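## Task

Find the carton marked X42 in the line of cartons on the wall shelf, remove it, and set it down on the desk. Every other carton has to stay exactly where it was, neither moved nor rotated. The robot must not tip over or be left leaning, or the attempt fails. The result only counts if it holds without the robot supporting anything. At the end, open the gripper and back away.

## Robot and tools

Robot: a simulated Hello Robot Stretch 4 with one arm. It has an omni-wheel base, a lift that rides up a mast, a telescoping arm that reaches straight forward, a wrist with yaw, pitch and roll joints, and a two-finger gripper. It stands about 1.6 m tall, and the base edge lies within 0.23 m of the base origin.

Frames: the base frame sits on the floor below the base centre, with x pointing forward, y to the left and z up. hand_pose is reported in this frame for a point between the open fingertips; with all wrist joints at zero its axes line up with the base frame. Its printed position may be slightly off. The odometry frame is the base frame as it was when the scene began.

execute_actions: the argument actions is a list holding one action, or an empty list, which just reports state and images. An action may contain base, joints or both, plus optional pace and contact_limits. Alternatively it contains only end_of_arm. Everything in one action starts at once and may finish at different times.
- base: exactly one key, each a relative offset from where the base last measured itself. translate_m drives straight, metres, -2 to 2, forward positive. strafe_m slides sideways, metres, -2 to 2, left positive. rotate_rad spins in place, radians, -3.2 to 3.2, counter-clockwise (left) positive.
- joints: a single object keyed by joint name, each value an absolute target, not an offset. lift_m 0 to 1.2 m; arm_m 0 to 0.55 m extension; wrist_yaw_rad -1.134 to 4.276 (0 facing forward, positive turns left, 3.14 tucked back, above 3.4 the arm may block it); wrist_pitch_rad -1.117 to 4.259 (0 level, 1.57 pointing down); wrist_roll_rad -1.117 to 4.259 (0 keeps the fingers level, positive turns clockwise as viewed from behind the hand); gripper_m -0.038 to 0.141 m fingertip gap, negative values squeeze the tips together. Done tolerances: lift and arm 0.004, yaw and roll 0.02, pitch 0.05, gripper 0.004. A joint target outside its range is clipped and the result mentions it; any other bad value or unknown key rejects the whole call.
- pace: "slow", "default", "fast" or "max". Base speed is 0.1, 0.3, 0.4 or 0.6 m/s and turning 1, 2, 3 or 4 rad/s respectively, further reduced when the lift is above 0.2 (down to 0.3 m/s and 1 rad/s at 1.2).
- contact_limits: only arm_m, 0 (gentlest) to 0.75 (firmest), default 0.5; the arm halts when it pushes harder than that.
- end_of_arm: "enable_torque" revives wrist or gripper motors that shut off.
- cameras: list from head_camera, head_left_camera, head_right_camera, wrist_camera, all; omitted or null means all, [] means none.
A joint or base left out of an action may still be straining toward an earlier target without the status showing it. No single action may run past 15 s. To unfold the wrist at the start, lift_m 0.4 with wrist_yaw_rad 0 in one action works.

wait: seconds, 0 to 10; nothing new is commanded and the same report comes back. zoom_image: camera plus region [x0, y0, x1, y1] in pixels of that camera's latest full image, origin top-left, at most 504 by 504. finished_scene: scene, the integer of the current scene; it is final and reports success, then gives the next task. If a result reports a stop, later motion calls in the same reply are skipped.

Results: base_status and joint_status tell how each motion ended: done (for the base, wheels turned the full amount even if slipping), off_target, contact_stop_at_<key> (something blocked it; lift, arm or wheels go slack), limit_stop_at_<name> (tilt above 6 degrees, own_body self-collision, etc.), time_out, torque_fault (a wrist or gripper motor went limp; send enable_torque). on_its_own covers what this call did not command; its held at value is the target, not the position. lidar_m lists 12 ranges in metres, 30 degree sectors starting straight ahead and going counter-clockwise (4th left, 7th behind, 10th right); "-" means nothing seen or closer than 0.25 m. Table tops register, glass and thin legs may not. wrist_depth_mm is a 7 by 7 grid of median depths, 100 to 2000 mm, top-left first. base_odometry comes from wheel turns; if turned_by_wheels and turned_by_imu disagree by more than about 0.1 rad, the heading has drifted by that gap. base_tilt gives forward and right lean in degrees, with a fixed bias up to 1.5. motor_effort gives percent of maximum, positive toward higher joint values, with the peak of the last action in brackets; a load in a level hand pushes wrist_pitch effort away from 0. Wheel efforts are positive for turning right. The pictures line names the cameras of the returned images in order.

Cameras: head_camera at the mast top, looking ahead and downward (turn the base to look around); head_left_camera and head_right_camera are fisheyes either side, looking more steeply down and showing base and arm; wrist_camera looks along the fingers, tips near the bottom of the image.

Gripping: command a gap smaller than the carton's width; squeezing more pulls it toward the wrist. Neither reading nor done proves a hold; check gripper effort. Raise the lift if the tips snag on a surface below.

Avoid: driving or turning with over 1 kg held and arm_m above 0.2 (tip risk, worse at fast paces), steady hard pushes or pulls with the hand high, pressing the gripper into things during base or arm moves (torque faults), tilting the hand up while rolled (self-collision), bumping neighbouring cartons, dropping or slamming the carton. The robot keeps holding its last command while you think.

Each tool is called after "Call:" as a command line: name --argument value for each argument, lists and objects as JSON in quotes; but a table of rows of numbers goes row by row, as --pt "numbers of a row", without its own name.

## Session

I'll start by looking at the current state and images.

Call:
execute_actions --actions '[]'

Scene clock: 0.00 s.
base_odometry: x=+0.000 y=+0.000 heading=+0.000 (m, m, rad; odometry frame)
turned_by_wheels: +0.000 (rad since the last result)
turned_by_imu: +0.000 (rad since the last result)
base_tilt: forward=-0.2 right=-0.1 (deg)
lidar_m: 1.87 1.65 1.53 1.56 2.00 1.45 1.50 2.42 2.13 2.42 1.97 1.86
base_status: not commanded
joint_positions: lift_m=+0.123 arm_m=+0.002 wrist_yaw_rad=+3.164 wrist_pitch_rad=-0.010 wrist_roll_rad=-0.015 gripper_m=+0.057
joint_status: not commanded
motor_effort: lift_m=+20 arm_m=+0 wrist_yaw_rad=+0 wrist_pitch_rad=-5 wrist_roll_rad=+0 gripper_m=-4 wheel_0=+0 wheel_1=+0 wheel_2=+0 (%)
hand_pose: x=-0.1178 y=+0.0810 z=+0.3044 quat_wxyz=(-0.011, +0.005, -0.007, +1.000) (m; base frame)
wrist_depth_mm: - 142 260 - 1983 1808 1661 / - 115 140 - 1983 1808 1618 / - 114 138 - 1921 1863 1618 / - 126 164 - 1863 1808 1537 / 139 - - - 1863 1756 1537 / 676 1397 210 1366 208 1308 1255 / 508 866 809 144 798 768 866
pictures: head_camera, head_left_camera, head_right_camera, wrist_camera
Images, in order (width x height): head_camera 420x560, head_left_camera 420x672, head_right_camera 420x672, wrist_camera 616x392.

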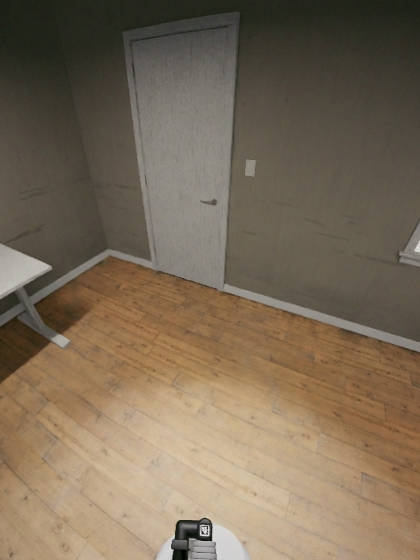

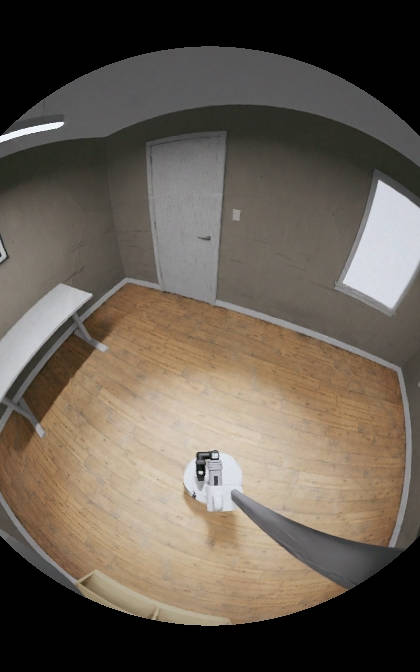

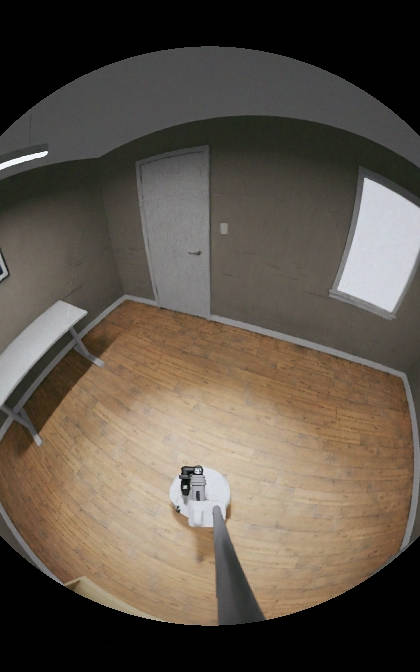

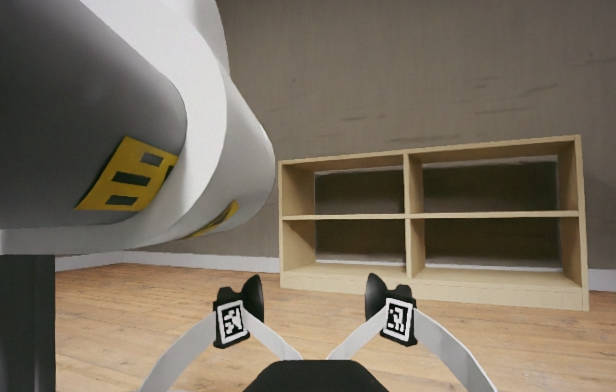

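Call:
execute_actions --actions '[{"base": {"rotate_rad": -1.9}, "joints": {"lift_m": 0.4, "wrist_yaw_rad": 0}}]'

Scene clock: 4.07 s.
base_odometry: x=+0.000 y=+0.000 heading=-1.899 (m, m, rad; odometry frame)
turned_by_wheels: -1.899 (rad since the last result)
turned_by_imu: -1.913 (rad since the last result)
base_tilt: forward=-0.2 right=+0.0 (deg)
lidar_m: 2.13 2.41 1.90 1.86 1.97 1.58 1.54 1.66 1.50 1.46 1.57 2.17
base_status: done
joint_positions: lift_m=+0.400 arm_m=+0.002 wrist_yaw_rad=+0.001 wrist_pitch_rad=-0.010 wrist_roll_rad=-0.015 gripper_m=+0.057
joint_status: all done
motor_effort: lift_m=+24(25) arm_m=+0(0) wrist_yaw_rad=-3(7) wrist_pitch_rad=-5(5) wrist_roll_rad=-3(1) gripper_m=-4(4) wheel_0=+5(9) wheel_1=+4(11) wheel_2=+3(10) (%)
hand_pose: x=+0.4611 y=-0.0873 z=+0.5808 quat_wxyz=(+1.000, -0.007, -0.005, +0.000) (m; base frame)
wrist_depth_mm: - - - - - - - / - - - - - - - / - - - - - - - / - - - - - - - / - - - - - - - / - - 211 - 208 - - / 1576 1576 1397 144 1397 1336 1499
pictures: head_camera, head_left_camera, head_right_camera, wrist_camera
Images, in order (width x height): head_camera 420x560, head_left_camera 420x672, head_right_camera 420x672, wrist_camera 616x392.

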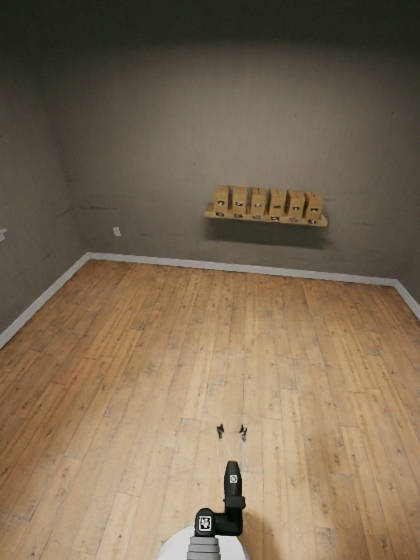

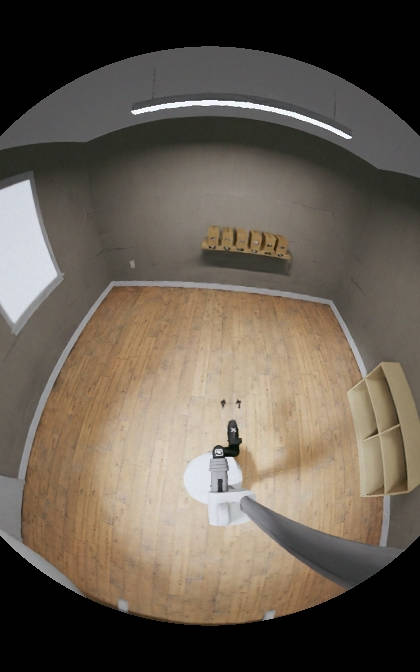

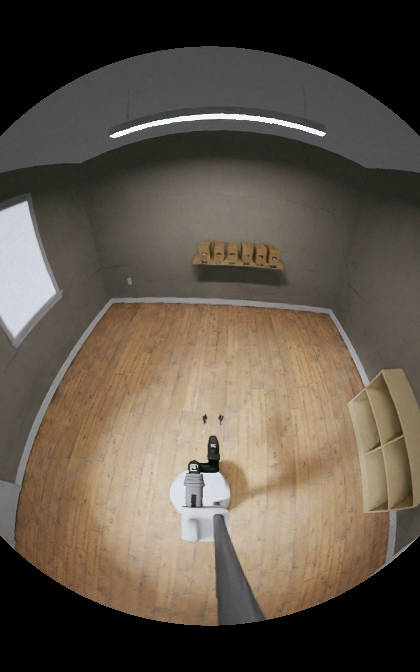

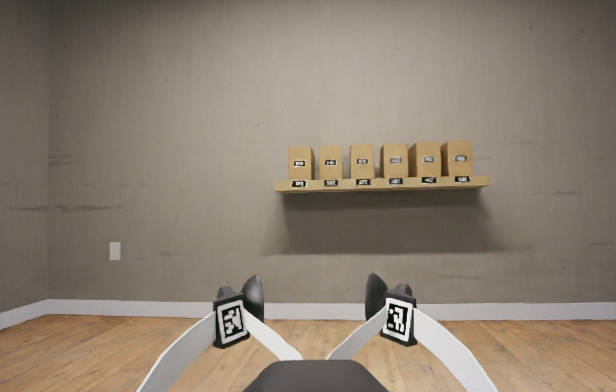

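Call:
zoom_image --camera "wrist_camera" --region '[260, 120, 500, 210]'

Call:
zoom_image --camera "head_camera" --region '[190, 170, 340, 240]'

Region (260, 120, 500, 210) of wrist_camera's 616x392 image, scaled by 2.100; it fills the top 189 rows of this view, and the rest is white.

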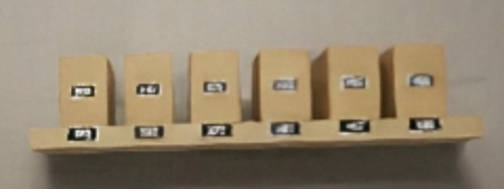

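Region (190, 170, 340, 240) of head_camera's 420x560 image, scaled by 3.360, with more detail than that image has; it fills the top 235 rows of this view, and the rest is white.

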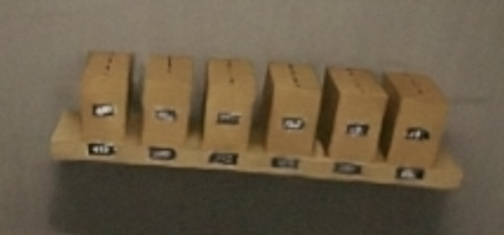

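Call:
execute_actions --actions '[{"base": {"rotate_rad": -0.1}}]' --cameras '[]'

Call:
execute_actions --actions '[{"base": {"translate_m": 1.1}, "joints": {"lift_m": 0.6, "gripper_m": 0.14}, "pace": "fast"}]'

Scene clock: 19.47 s.
base_odometry: x=+0.000 y=+0.000 heading=-1.998 (m, m, rad; odometry frame)
turned_by_wheels: -0.099 (rad since the last result)
turned_by_imu: -0.101 (rad since the last result)
base_tilt: forward=-0.2 right=-0.1 (deg)
lidar_m: 2.13 2.48 1.91 1.86 1.93 1.59 1.57 1.62 1.50 1.45 1.53 2.22
base_status: done
joint_positions: lift_m=+0.400 arm_m=+0.002 wrist_yaw_rad=+0.000 wrist_pitch_rad=-0.010 wrist_roll_rad=-0.015 gripper_m=+0.057
joint_status: not commanded
motor_effort: lift_m=+24(24) arm_m=+0(0) wrist_yaw_rad=-2(2) wrist_pitch_rad=-5(5) wrist_roll_rad=-1(0) gripper_m=-4(4) wheel_0=+3(8) wheel_1=+3(7) wheel_2=+2(6) (%)
hand_pose: x=+0.4611 y=-0.0873 z=+0.5808 quat_wxyz=(+1.000, -0.007, -0.005, +0.000) (m; base frame)
wrist_depth_mm: - - - - - - - / - - - - - - - / - - - - - - - / - - - - - - - / - - - - - - - / - - 211 - 208 - - / 1618 1537 1430 144 1397 1336 1499
pictures: none
No camera images: the call's "cameras" was empty. Leave "cameras" out to get every camera's image.

Scene clock: 23.50 s.
base_odometry: x=-0.456 y=-1.001 heading=-1.998 (m, m, rad; odometry frame)
turned_by_wheels: +0.000 (rad since the last result)
turned_by_imu: -0.007 (rad since the last result)
base_tilt: forward=-0.3 right=+0.0 (deg)
lidar_m: 1.03 1.09 1.83 1.82 1.94 2.64 3.51 2.10 1.55 1.52 1.85 1.09
base_status: done
joint_positions: lift_m=+0.600 arm_m=+0.002 wrist_yaw_rad=+0.000 wrist_pitch_rad=-0.010 wrist_roll_rad=-0.015 gripper_m=+0.140
joint_status: all done
motor_effort: lift_m=+23(26) arm_m=+0(0) wrist_yaw_rad=-2(1) wrist_pitch_rad=-5(5) wrist_roll_rad=-1(1) gripper_m=-1(3) wheel_0=+2(11) wheel_1=+2(10) wheel_2=+2(12) (%)
hand_pose: x=+0.4611 y=-0.0874 z=+0.7809 quat_wxyz=(+1.000, -0.007, -0.005, +0.000) (m; base frame)
wrist_depth_mm: 1118 1098 1118 1118 1118 1098 1078 / 1118 1118 1118 1118 1098 1098 1118 / 1098 1098 1098 1078 1118 1098 1078 / 1118 1098 820 831 842 831 842 / 1078 1098 831 1078 1078 1078 1078 / 1078 1060 1078 1078 1078 211 1060 / 1078 1060 1060 144 1078 1060 1060
pictures: head_camera, head_left_camera, head_right_camera, wrist_camera
Images, in order (width x height): head_camera 420x560, head_left_camera 420x672, head_right_camera 420x672, wrist_camera 616x392.

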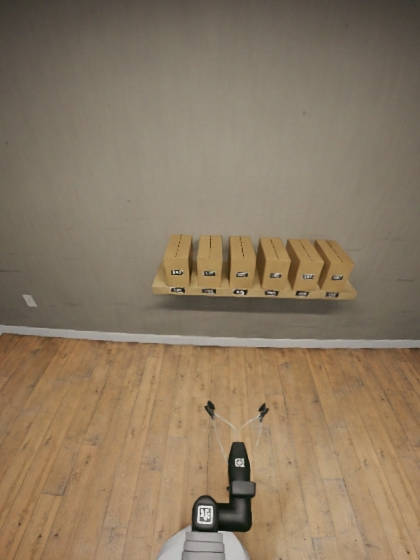

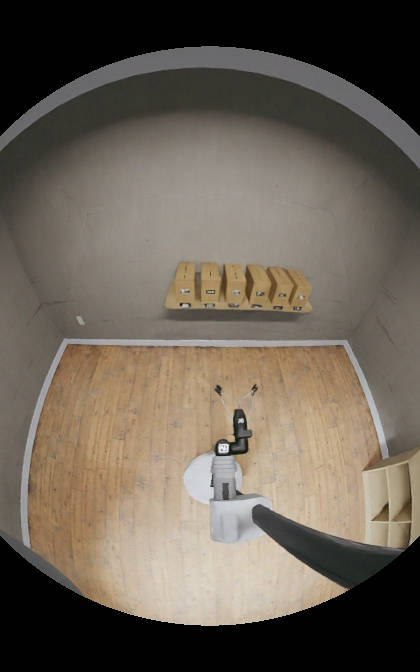

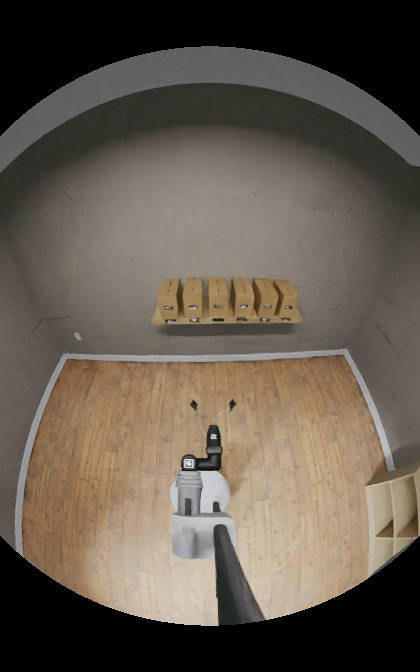

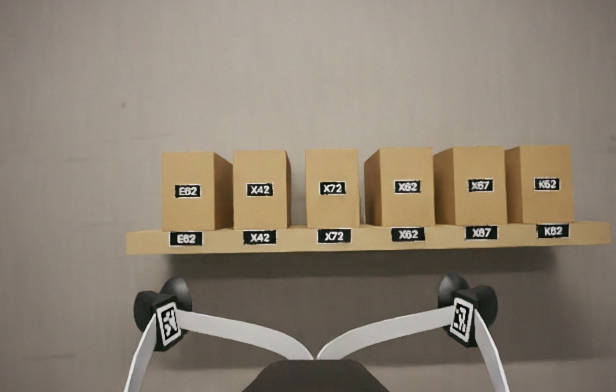

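Call:
zoom_image --camera "wrist_camera" --region '[120, 130, 420, 270]'

Call:
zoom_image --camera "head_camera" --region '[140, 220, 370, 320]'

Region (120, 130, 420, 270) of wrist_camera's 616x392 image, scaled by 1.680; it fills the top 235 rows of this view, and the rest is white.

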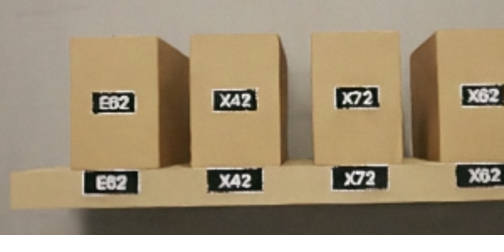

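Region (140, 220, 370, 320) of head_camera's 420x560 image, scaled by 2.191, with more detail than that image has; it fills the top 219 rows of this view, and the rest is white.

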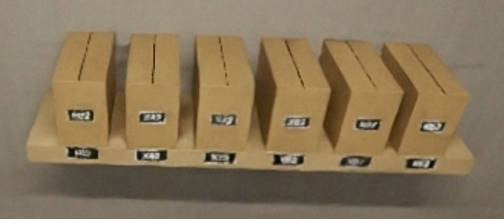

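Call:
execute_actions --actions '[{"base": {"strafe_m": 0.11}, "joints": {"lift_m": 0.7}}]' --cameras '["head_camera", "wrist_camera"]'

Scene clock: 57.10 s.
base_odometry: x=-0.356 y=-1.047 heading=-1.998 (m, m, rad; odometry frame)
turned_by_wheels: +0.000 (rad since the last result)
turned_by_imu: -0.001 (rad since the last result)
base_tilt: forward=-0.2 right=+0.0 (deg)
lidar_m: 1.03 1.34 1.82 1.71 1.83 2.51 3.51 2.81 1.64 1.61 1.86 1.08
base_status: done
joint_positions: lift_m=+0.700 arm_m=+0.002 wrist_yaw_rad=+0.000 wrist_pitch_rad=-0.010 wrist_roll_rad=-0.015 gripper_m=+0.140
joint_status: all done
motor_effort: lift_m=+24(24) arm_m=+0(0) wrist_yaw_rad=-1(2) wrist_pitch_rad=-5(5) wrist_roll_rad=+1(1) gripper_m=-1(1) wheel_0=-2(10) wheel_1=+3(11) wheel_2=+0(1) (%)
hand_pose: x=+0.4611 y=-0.0874 z=+0.8808 quat_wxyz=(+1.000, -0.007, -0.005, +0.000) (m; base frame)
wrist_depth_mm: 1118 1098 1118 1118 1138 1098 1098 / 1098 1098 1118 1098 1118 1078 1118 / 1098 1098 1098 1098 1098 1078 1078 / 1078 1098 1078 1042 878 854 831 / 1098 1078 820 831 831 831 820 / 1098 1098 809 1078 1060 211 1078 / 1060 1060 1060 144 1078 1060 1060
pictures: head_camera, wrist_camera
Images, in order (width x height): head_camera 420x560, wrist_camera 616x392.

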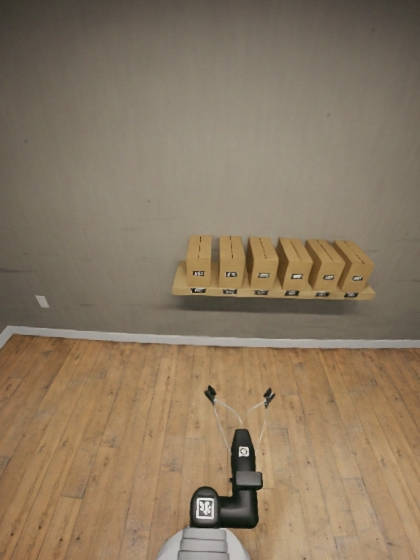

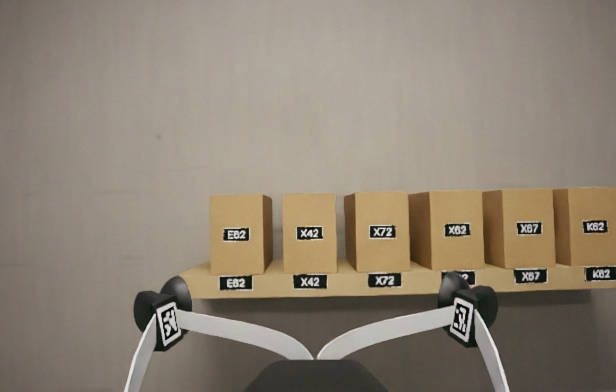

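Call:
zoom_image --camera "wrist_camera" --region '[190, 180, 430, 300]'

Call:
zoom_image --camera "head_camera" --region '[180, 370, 300, 530]'

Region (190, 180, 430, 300) of wrist_camera's 616x392 image, scaled by 2.100.

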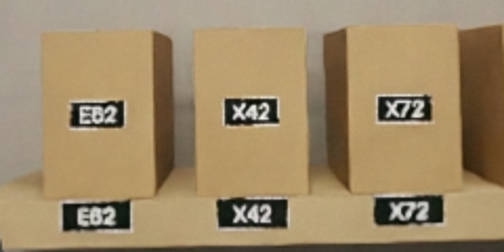

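Region (180, 370, 300, 530) of head_camera's 420x560 image, scaled by 3.150, with more detail than that image has; it fills the left 378 columns of this view, and the rest is white.

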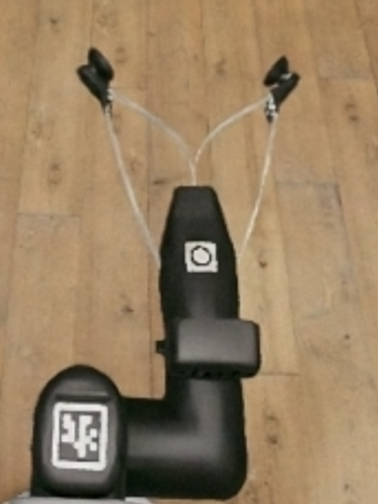

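Call:
execute_actions --actions '[{"base": {"translate_m": 0.45}, "joints": {"lift_m": 1.15, "wrist_pitch_rad": 1.57, "gripper_m": 0.13}, "pace": "fast"}]'

Scene clock: 70.47 s.
base_odometry: x=-0.542 y=-1.456 heading=-1.997 (m, m, rad; odometry frame)
turned_by_wheels: +0.000 (rad since the last result)
turned_by_imu: -0.004 (rad since the last result)
base_tilt: forward=-0.2 right=-0.1 (deg)
lidar_m: 0.59 0.63 1.22 1.72 1.82 2.52 4.00 2.31 1.76 1.97 0.86 0.62
base_status: done
joint_positions: lift_m=+1.150 arm_m=+0.002 wrist_yaw_rad=+0.000 wrist_pitch_rad=+1.570 wrist_roll_rad=-0.015 gripper_m=+0.130
joint_status: all done
motor_effort: lift_m=+24(26) arm_m=+0(0) wrist_yaw_rad=-1(1) wrist_pitch_rad=+2(2) wrist_roll_rad=-2(1) gripper_m=+0(0) wheel_0=+2(6) wheel_1=+3(9) wheel_2=-1(14) (%)
hand_pose: x=+0.1729 y=-0.0874 z=+1.0393 quat_wxyz=(+0.707, -0.005, +0.707, +0.005) (m; base frame)
wrist_depth_mm: 1255 1255 1281 1281 1281 1281 1281 / 1308 1281 1281 1281 1308 1281 1281 / 1308 1255 1308 1281 1281 1255 1255 / 1308 1255 1255 1281 1255 1255 1255 / 1281 1255 1281 1042 1255 1281 1255 / 1281 1255 1060 1060 1281 1255 1255 / 1255 1255 1255 150 1229 1255 1229
pictures: head_camera, head_left_camera, head_right_camera, wrist_camera
Images, in order (width x height): head_camera 420x560, head_left_camera 420x672, head_right_camera 420x672, wrist_camera 616x392.

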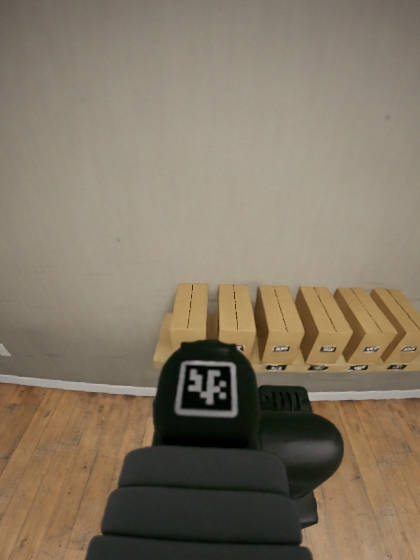

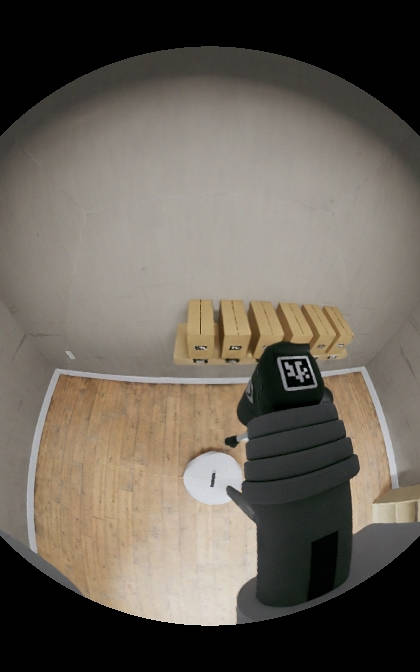

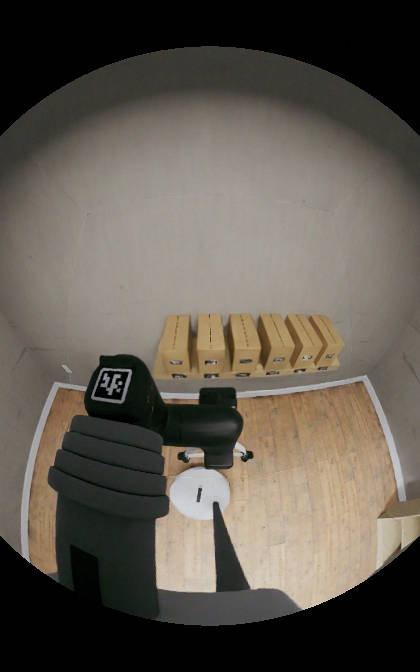

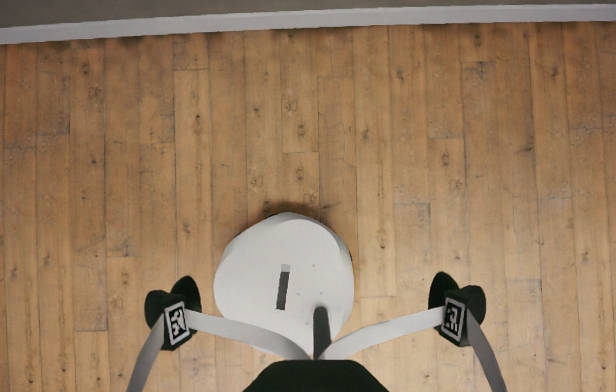

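Call:
execute_actions --actions '[{"base": {"translate_m": 0.3}, "joints": {"lift_m": 1.18, "arm_m": 0.22, "wrist_roll_rad": -0.04}}]'

Scene clock: 82.20 s.
base_odometry: x=-0.666 y=-1.729 heading=-1.997 (m, m, rad; odometry frame)
turned_by_wheels: +0.000 (rad since the last result)
turned_by_imu: -0.003 (rad since the last result)
base_tilt: forward=-0.2 right=+0.0 (deg)
lidar_m: 0.30 0.30 0.79 1.76 1.80 2.51 - 2.30 1.92 1.96 0.45 0.30
base_status: done
joint_positions: lift_m=+1.180 arm_m=+0.218 wrist_yaw_rad=+0.000 wrist_pitch_rad=+1.570 wrist_roll_rad=-0.040 gripper_m=+0.130
joint_status: all done
motor_effort: lift_m=+24(27) arm_m=+9(9) wrist_yaw_rad=-1(0) wrist_pitch_rad=+2(2) wrist_roll_rad=+0(7) gripper_m=-1(0) wheel_0=+5(8) wheel_1=+3(8) wheel_2=-2(9) (%)
hand_pose: x=+0.3896 y=-0.0874 z=+1.0693 quat_wxyz=(+0.707, -0.014, +0.707, +0.014) (m; base frame)
wrist_depth_mm: 266 260 263 265 265 264 272 / 340 327 325 324 327 324 340 / 574 324 347 322 334 320 355 / 1336 322 343 320 336 319 319 / 1308 324 338 320 340 317 319 / 1308 322 319 319 319 314 315 / 1308 1281 1078 150 1281 1255 1281
pictures: head_camera, head_left_camera, head_right_camera, wrist_camera
Images, in order (width x height): head_camera 420x560, head_left_camera 420x672, head_right_camera 420x672, wrist_camera 616x392.

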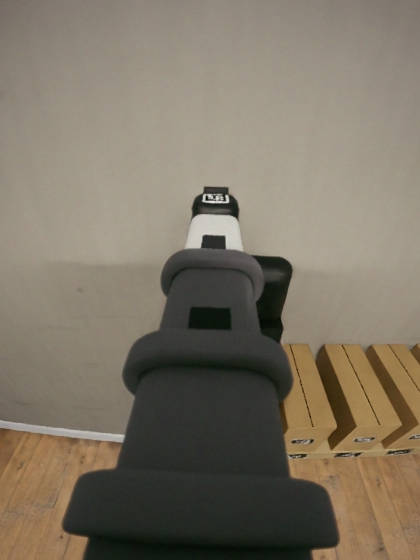

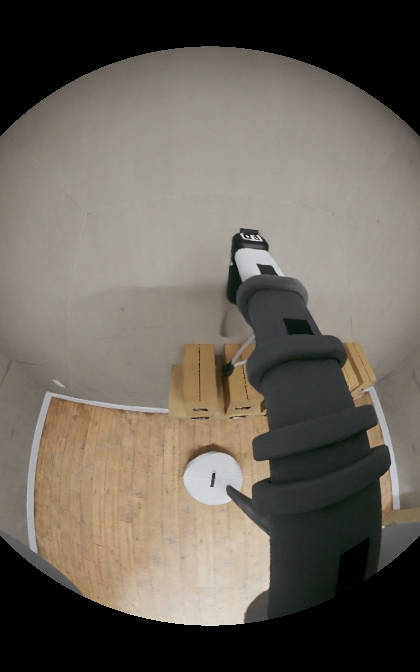

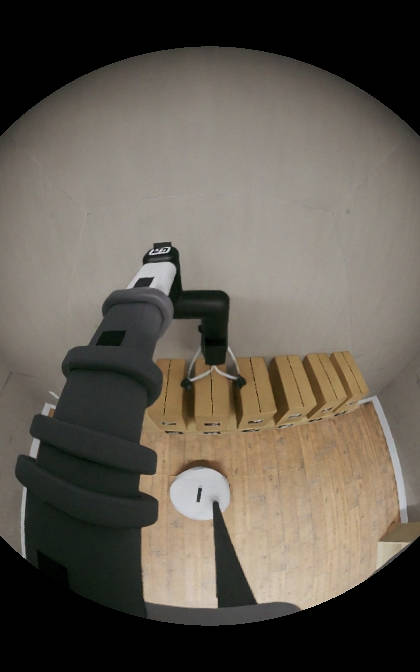

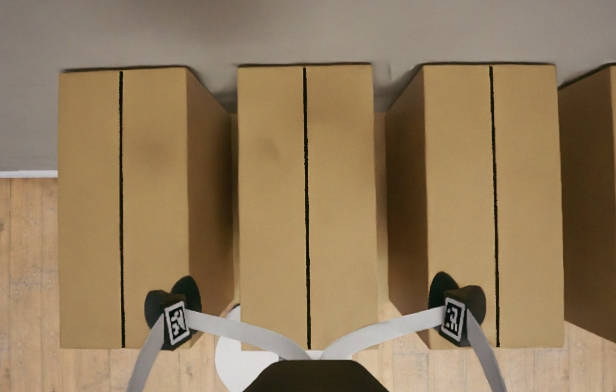

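Call:
zoom_image --camera "wrist_camera" --region '[130, 190, 322, 360]'

Call:
zoom_image --camera "wrist_camera" --region '[300, 190, 492, 360]'

Call:
zoom_image --camera "wrist_camera" --region '[170, 50, 450, 200]'

Region (130, 190, 322, 360) of wrist_camera's 616x392 image, scaled by 2.625; it fills the top 446 rows of this view, and the rest is white.

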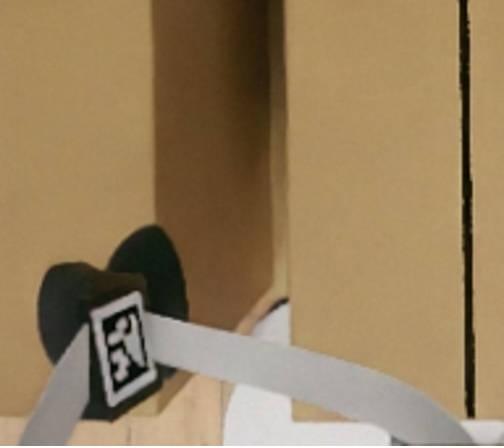

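Region (300, 190, 492, 360) of wrist_camera's 616x392 image, scaled by 2.625; it fills the top 446 rows of this view, and the rest is white.

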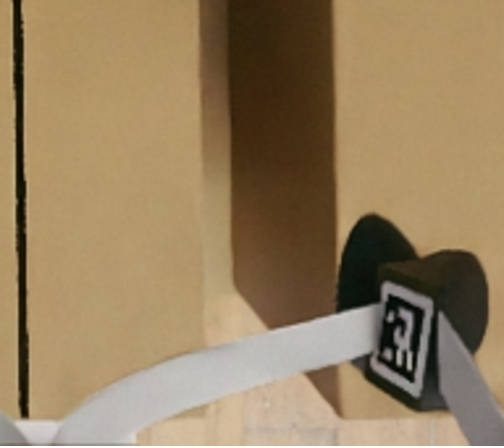

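Region (170, 50, 450, 200) of wrist_camera's 616x392 image, scaled by 1.800; it fills the top 270 rows of this view, and the rest is white.

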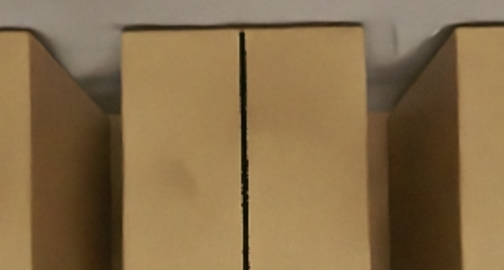

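Call:
execute_actions --actions '[{"base": {"strafe_m": 0.006}, "joints": {"lift_m": 1.13, "arm_m": 0.275, "gripper_m": 0.128}}]' --cameras '["head_right_camera", "wrist_camera"]'

Scene clock: 112.60 s.
base_odometry: x=-0.660 y=-1.732 heading=-1.997 (m, m, rad; odometry frame)
turned_by_wheels: +0.000 (rad since the last result)
turned_by_imu: -0.001 (rad since the last result)
base_tilt: forward=-0.2 right=+0.0 (deg)
lidar_m: 0.29 0.31 0.79 1.75 1.80 2.49 - 2.28 1.91 1.96 0.44 0.32
base_status: done
joint_positions: lift_m=+1.130 arm_m=+0.273 wrist_yaw_rad=+0.000 wrist_pitch_rad=+1.570 wrist_roll_rad=-0.040 gripper_m=+0.128
joint_status: all done
motor_effort: lift_m=+14(22) arm_m=+9(9) wrist_yaw_rad=+0(0) wrist_pitch_rad=+2(1) wrist_roll_rad=-1(2) gripper_m=-2(2) wheel_0=+0(6) wheel_1=+1(9) wheel_2=+0(2) (%)
hand_pose: x=+0.4445 y=-0.0874 z=+1.0202 quat_wxyz=(+0.707, -0.014, +0.707, +0.014) (m; base frame)
wrist_depth_mm: 152 150 151 152 152 151 161 / 214 219 221 223 222 223 222 / 277 276 300 273 307 271 271 / 276 274 297 272 319 271 268 / 273 273 294 271 320 268 268 / 272 272 268 268 270 266 267 / 272 271 315 150 294 266 265
pictures: head_right_camera, wrist_camera
Images, in order (width x height): head_right_camera 420x672, wrist_camera 616x392.

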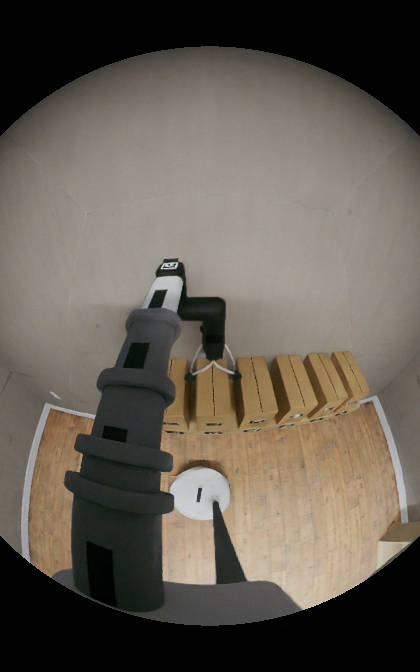

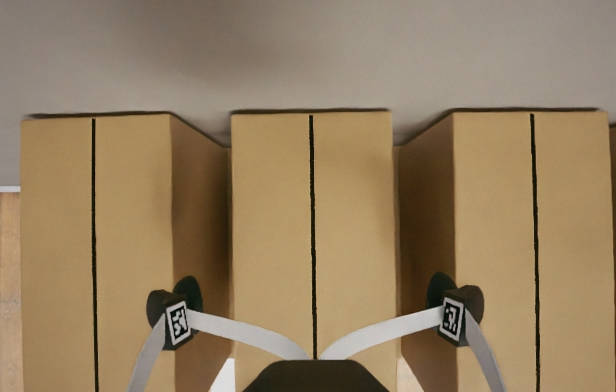

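Call:
zoom_image --camera "wrist_camera" --region '[130, 200, 322, 370]'

Call:
zoom_image --camera "wrist_camera" --region '[300, 200, 492, 370]'

Call:
zoom_image --camera "head_right_camera" --region '[160, 310, 290, 440]'

Region (130, 200, 322, 370) of wrist_camera's 616x392 image, scaled by 2.625; it fills the top 446 rows of this view, and the rest is white.

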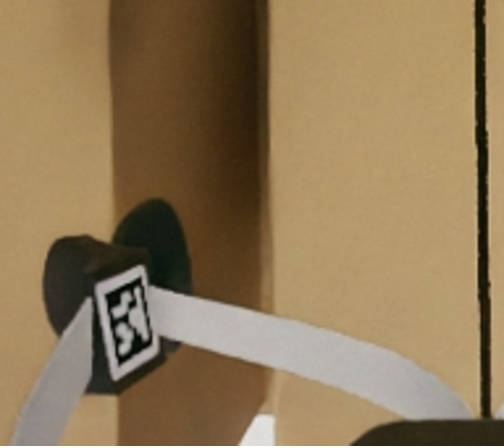

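Region (300, 200, 492, 370) of wrist_camera's 616x392 image, scaled by 2.625; it fills the top 446 rows of this view, and the rest is white.

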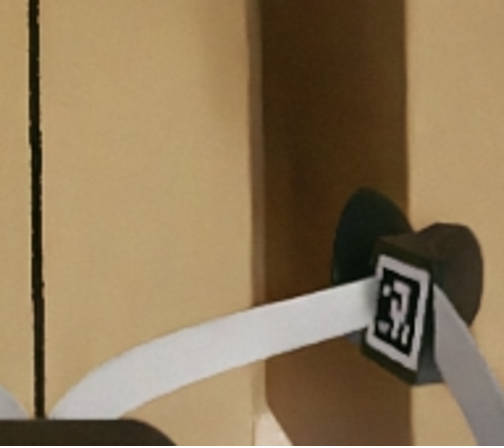

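Region (160, 310, 290, 440) of head_right_camera's 420x672 image, scaled by 3.877, with more detail than that image has.

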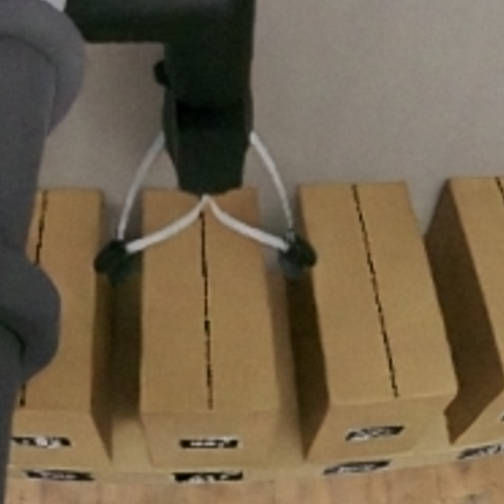

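Call:
execute_actions --actions '[{"joints": {"lift_m": 1.1, "gripper_m": 0.124}}]' --cameras '["head_left_camera", "head_right_camera", "wrist_camera"]'

Scene clock: 122.33 s.
base_odometry: x=-0.660 y=-1.732 heading=-1.997 (m, m, rad; odometry frame)
turned_by_wheels: +0.000 (rad since the last result)
turned_by_imu: -0.001 (rad since the last result)
base_tilt: forward=-0.2 right=+0.0 (deg)
lidar_m: 0.28 0.30 0.80 1.75 1.78 2.49 - 2.29 1.91 1.97 0.44 0.32
base_status: not commanded
joint_positions: lift_m=+1.100 arm_m=+0.273 wrist_yaw_rad=+0.000 wrist_pitch_rad=+1.570 wrist_roll_rad=-0.040 gripper_m=+0.124
joint_status: all done
motor_effort: lift_m=+14(14) arm_m=+9(9) wrist_yaw_rad=-1(1) wrist_pitch_rad=+2(2) wrist_roll_rad=-1(2) gripper_m=-1(1) wheel_0=+0(0) wheel_1=+1(1) wheel_2=+0(0) (%)
hand_pose: x=+0.4445 y=-0.0874 z=+0.9901 quat_wxyz=(+0.707, -0.014, +0.707, +0.014) (m; base frame)
wrist_depth_mm: 153 150 151 152 153 152 161 / 215 218 221 222 224 223 222 / 247 246 298 243 243 241 240 / 245 245 296 242 241 240 239 / 243 243 293 240 240 238 236 / 242 241 240 239 238 237 237 / 241 240 285 148 279 236 236
pictures: head_left_camera, head_right_camera, wrist_camera
Images, in order (width x height): head_left_camera 420x672, head_right_camera 420x672, wrist_camera 616x392.

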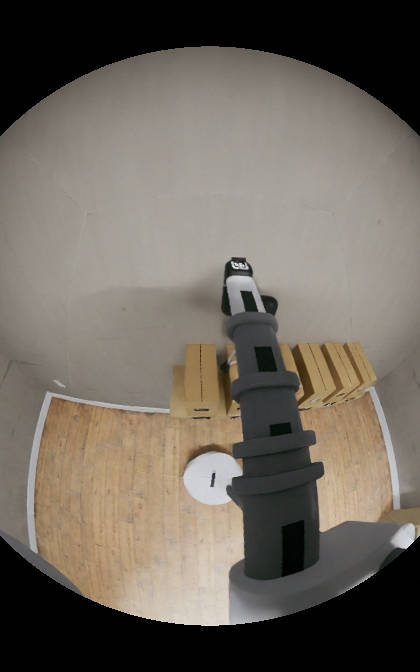

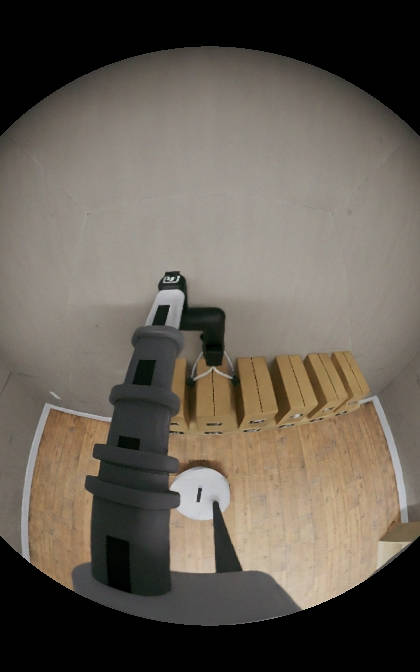

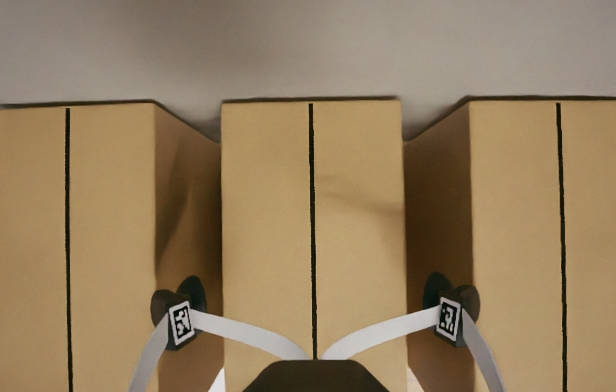

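Call:
zoom_image --camera "wrist_camera" --region '[130, 240, 256, 366]'

Call:
zoom_image --camera "wrist_camera" --region '[374, 240, 500, 366]'

Call:
zoom_image --camera "head_right_camera" --region '[170, 330, 270, 430]'

Region (130, 240, 256, 366) of wrist_camera's 616x392 image, scaled by 4.000.

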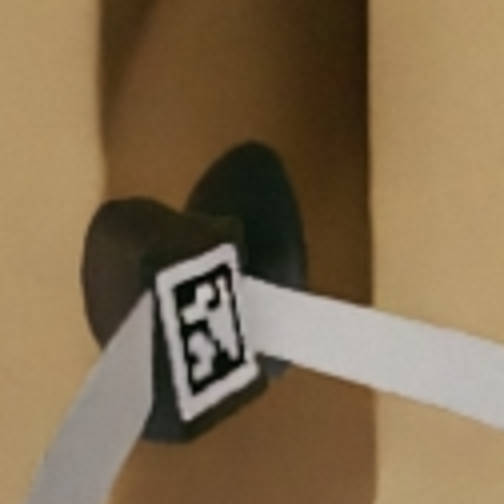

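Region (374, 240, 500, 366) of wrist_camera's 616x392 image, scaled by 4.000.

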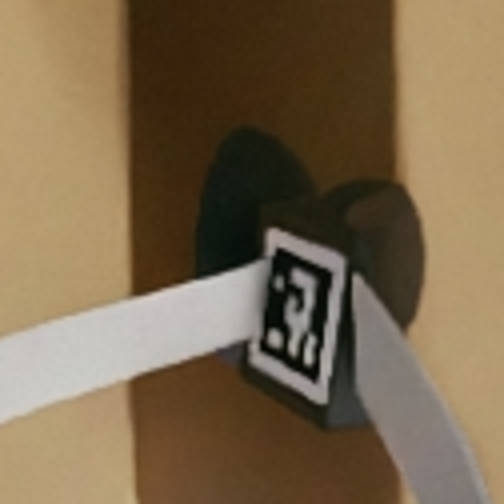

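Region (170, 330, 270, 430) of head_right_camera's 420x672 image, scaled by 5.040, with more detail than that image has.

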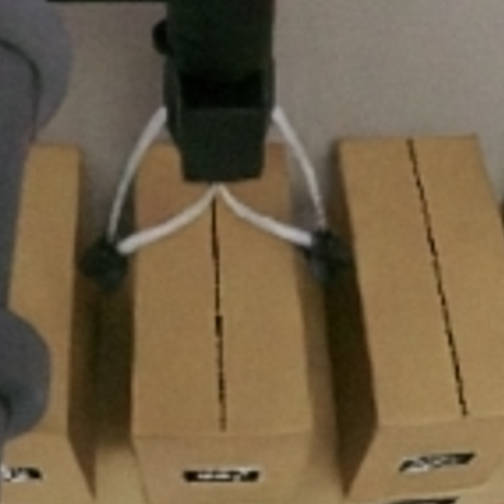

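Call:
execute_actions --actions '[{"joints": {"lift_m": 1.088, "gripper_m": 0.12}, "pace": "slow"}]' --cameras '["head_right_camera", "wrist_camera"]'

Scene clock: 134.90 s.
base_odometry: x=-0.660 y=-1.732 heading=-1.997 (m, m, rad; odometry frame)
turned_by_wheels: +0.000 (rad since the last result)
turned_by_imu: -0.001 (rad since the last result)
base_tilt: forward=-0.2 right=+0.0 (deg)
lidar_m: 0.29 0.31 0.78 1.74 1.78 2.48 - 2.29 1.91 1.97 0.44 0.31
base_status: not commanded
joint_positions: lift_m=+1.088 arm_m=+0.273 wrist_yaw_rad=+0.000 wrist_pitch_rad=+1.570 wrist_roll_rad=-0.040 gripper_m=+0.120
joint_status: all done
motor_effort: lift_m=+14(14) arm_m=+9(9) wrist_yaw_rad=-1(1) wrist_pitch_rad=+2(2) wrist_roll_rad=-1(1) gripper_m=-1(1) wheel_0=+0(0) wheel_1=+1(1) wheel_2=+0(0) (%)
hand_pose: x=+0.4445 y=-0.0874 z=+0.9782 quat_wxyz=(+0.707, -0.014, +0.707, +0.014) (m; base frame)
wrist_depth_mm: 152 150 151 152 152 152 161 / 214 217 220 222 223 222 221 / 234 234 233 230 230 229 229 / 231 233 230 229 229 228 227 / 232 231 229 229 229 227 226 / 231 229 217 229 226 224 225 / 229 229 228 148 226 224 224
pictures: head_right_camera, wrist_camera
Images, in order (width x height): head_right_camera 420x672, wrist_camera 616x392.

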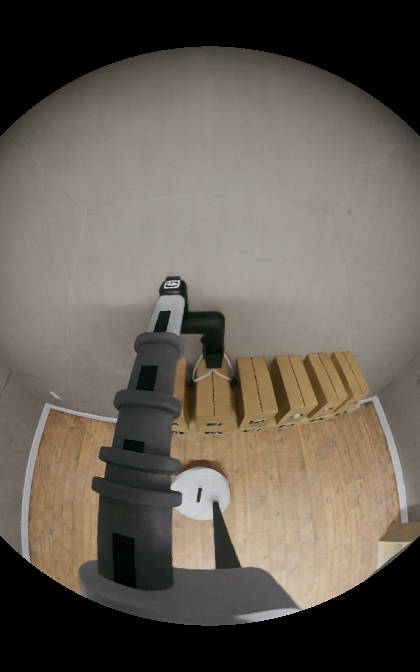

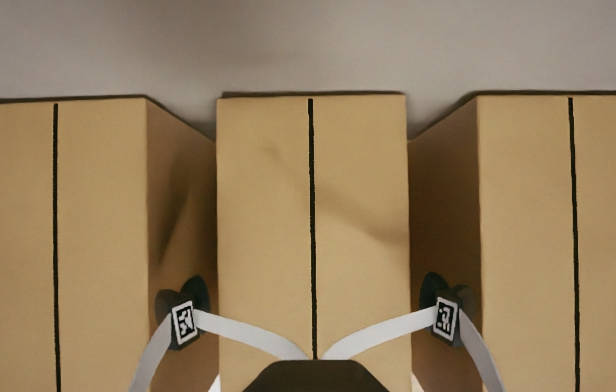

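Call:
zoom_image --camera "wrist_camera" --region '[130, 240, 256, 366]'

Call:
zoom_image --camera "wrist_camera" --region '[374, 240, 500, 366]'

Call:
zoom_image --camera "head_right_camera" --region '[170, 330, 270, 430]'

Region (130, 240, 256, 366) of wrist_camera's 616x392 image, scaled by 4.000.

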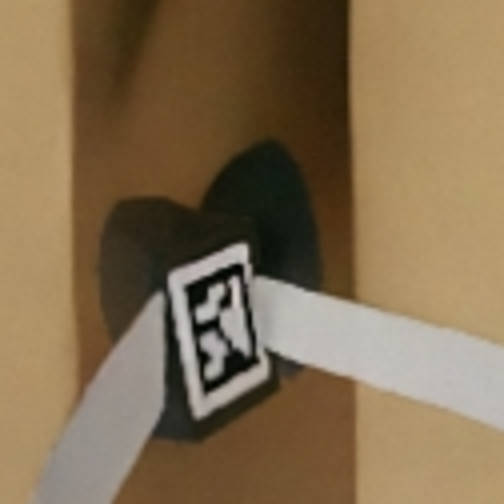

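Region (374, 240, 500, 366) of wrist_camera's 616x392 image, scaled by 4.000.

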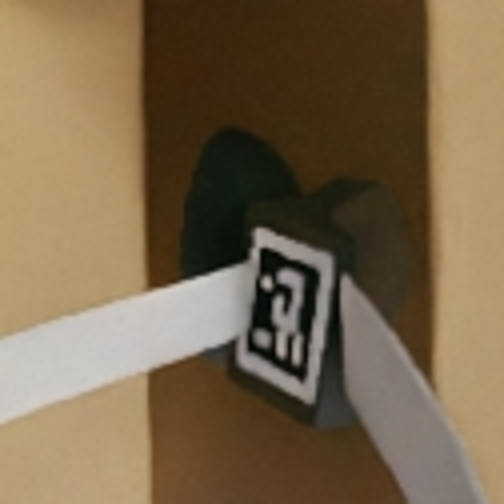

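Region (170, 330, 270, 430) of head_right_camera's 420x672 image, scaled by 5.040, with more detail than that image has.

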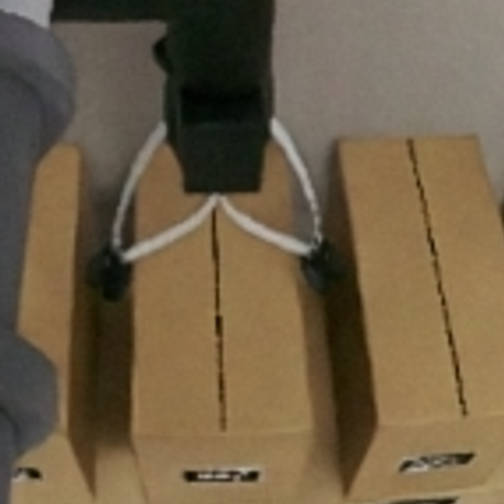

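Call:
execute_actions --actions '[{"joints": {"lift_m": 1.072}, "pace": "slow"}]' --cameras '["head_right_camera", "wrist_camera"]'

Scene clock: 139.63 s.
base_odometry: x=-0.660 y=-1.732 heading=-1.997 (m, m, rad; odometry frame)
turned_by_wheels: +0.000 (rad since the last result)
turned_by_imu: -0.001 (rad since the last result)
base_tilt: forward=-0.3 right=+0.0 (deg)
lidar_m: 0.29 0.32 0.78 1.76 1.79 2.48 - 2.29 1.90 1.97 0.43 0.31
base_status: not commanded
joint_positions: lift_m=+1.072 arm_m=+0.273 wrist_yaw_rad=+0.000 wrist_pitch_rad=+1.570 wrist_roll_rad=-0.040 gripper_m=+0.120
joint_status: all done
motor_effort: lift_m=+14(14) arm_m=+9(9) wrist_yaw_rad=-1(0) wrist_pitch_rad=+2(2) wrist_roll_rad=-1(2) gripper_m=-2(1) wheel_0=+0(0) wheel_1=+1(1) wheel_2=+0(0) (%)
hand_pose: x=+0.4445 y=-0.0874 z=+0.9622 quat_wxyz=(+0.707, -0.014, +0.707, +0.014) (m; base frame)
wrist_depth_mm: 152 150 151 153 152 151 161 / 214 218 216 216 215 213 213 / 217 217 216 214 214 222 212 / 216 216 214 214 213 223 212 / 215 215 213 213 213 224 211 / 213 214 212 211 211 210 210 / 214 213 211 148 210 208 208
pictures: head_right_camera, wrist_camera
Images, in order (width x height): head_right_camera 420x672, wrist_camera 616x392.

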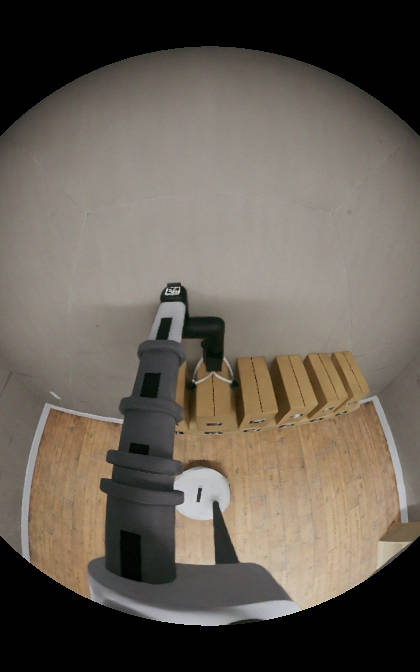

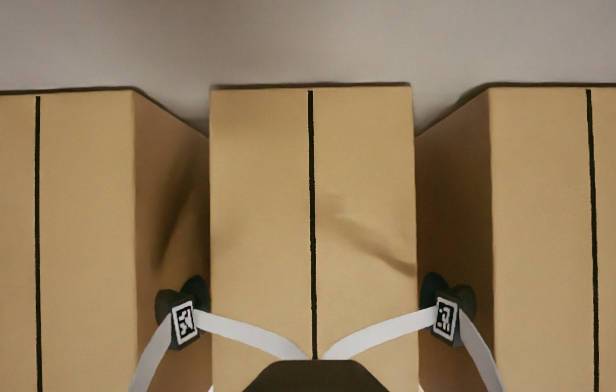

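Call:
zoom_image --camera "wrist_camera" --region '[130, 240, 256, 366]'

Call:
zoom_image --camera "wrist_camera" --region '[374, 240, 500, 366]'

Call:
zoom_image --camera "head_right_camera" --region '[170, 330, 270, 430]'

Region (130, 240, 256, 366) of wrist_camera's 616x392 image, scaled by 4.000.

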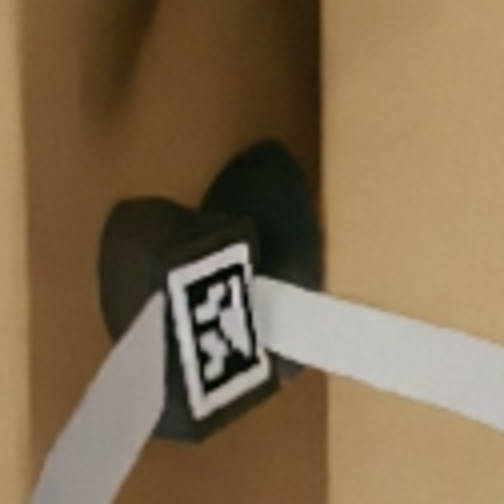

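Region (374, 240, 500, 366) of wrist_camera's 616x392 image, scaled by 4.000.

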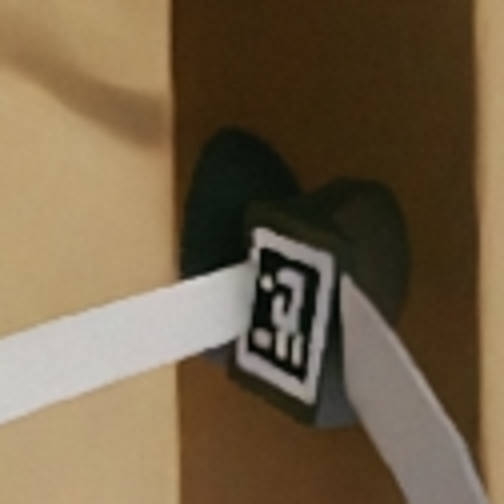

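Region (170, 330, 270, 430) of head_right_camera's 420x672 image, scaled by 5.040, with more detail than that image has.

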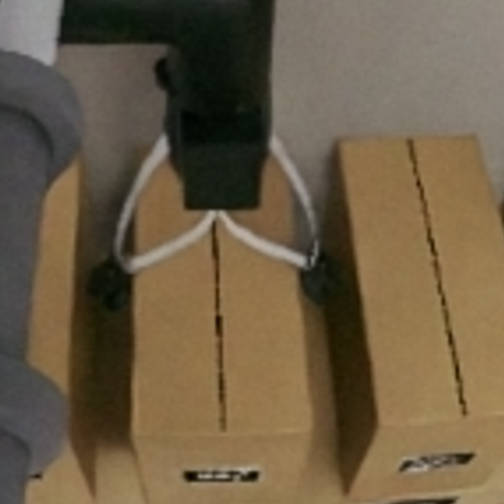

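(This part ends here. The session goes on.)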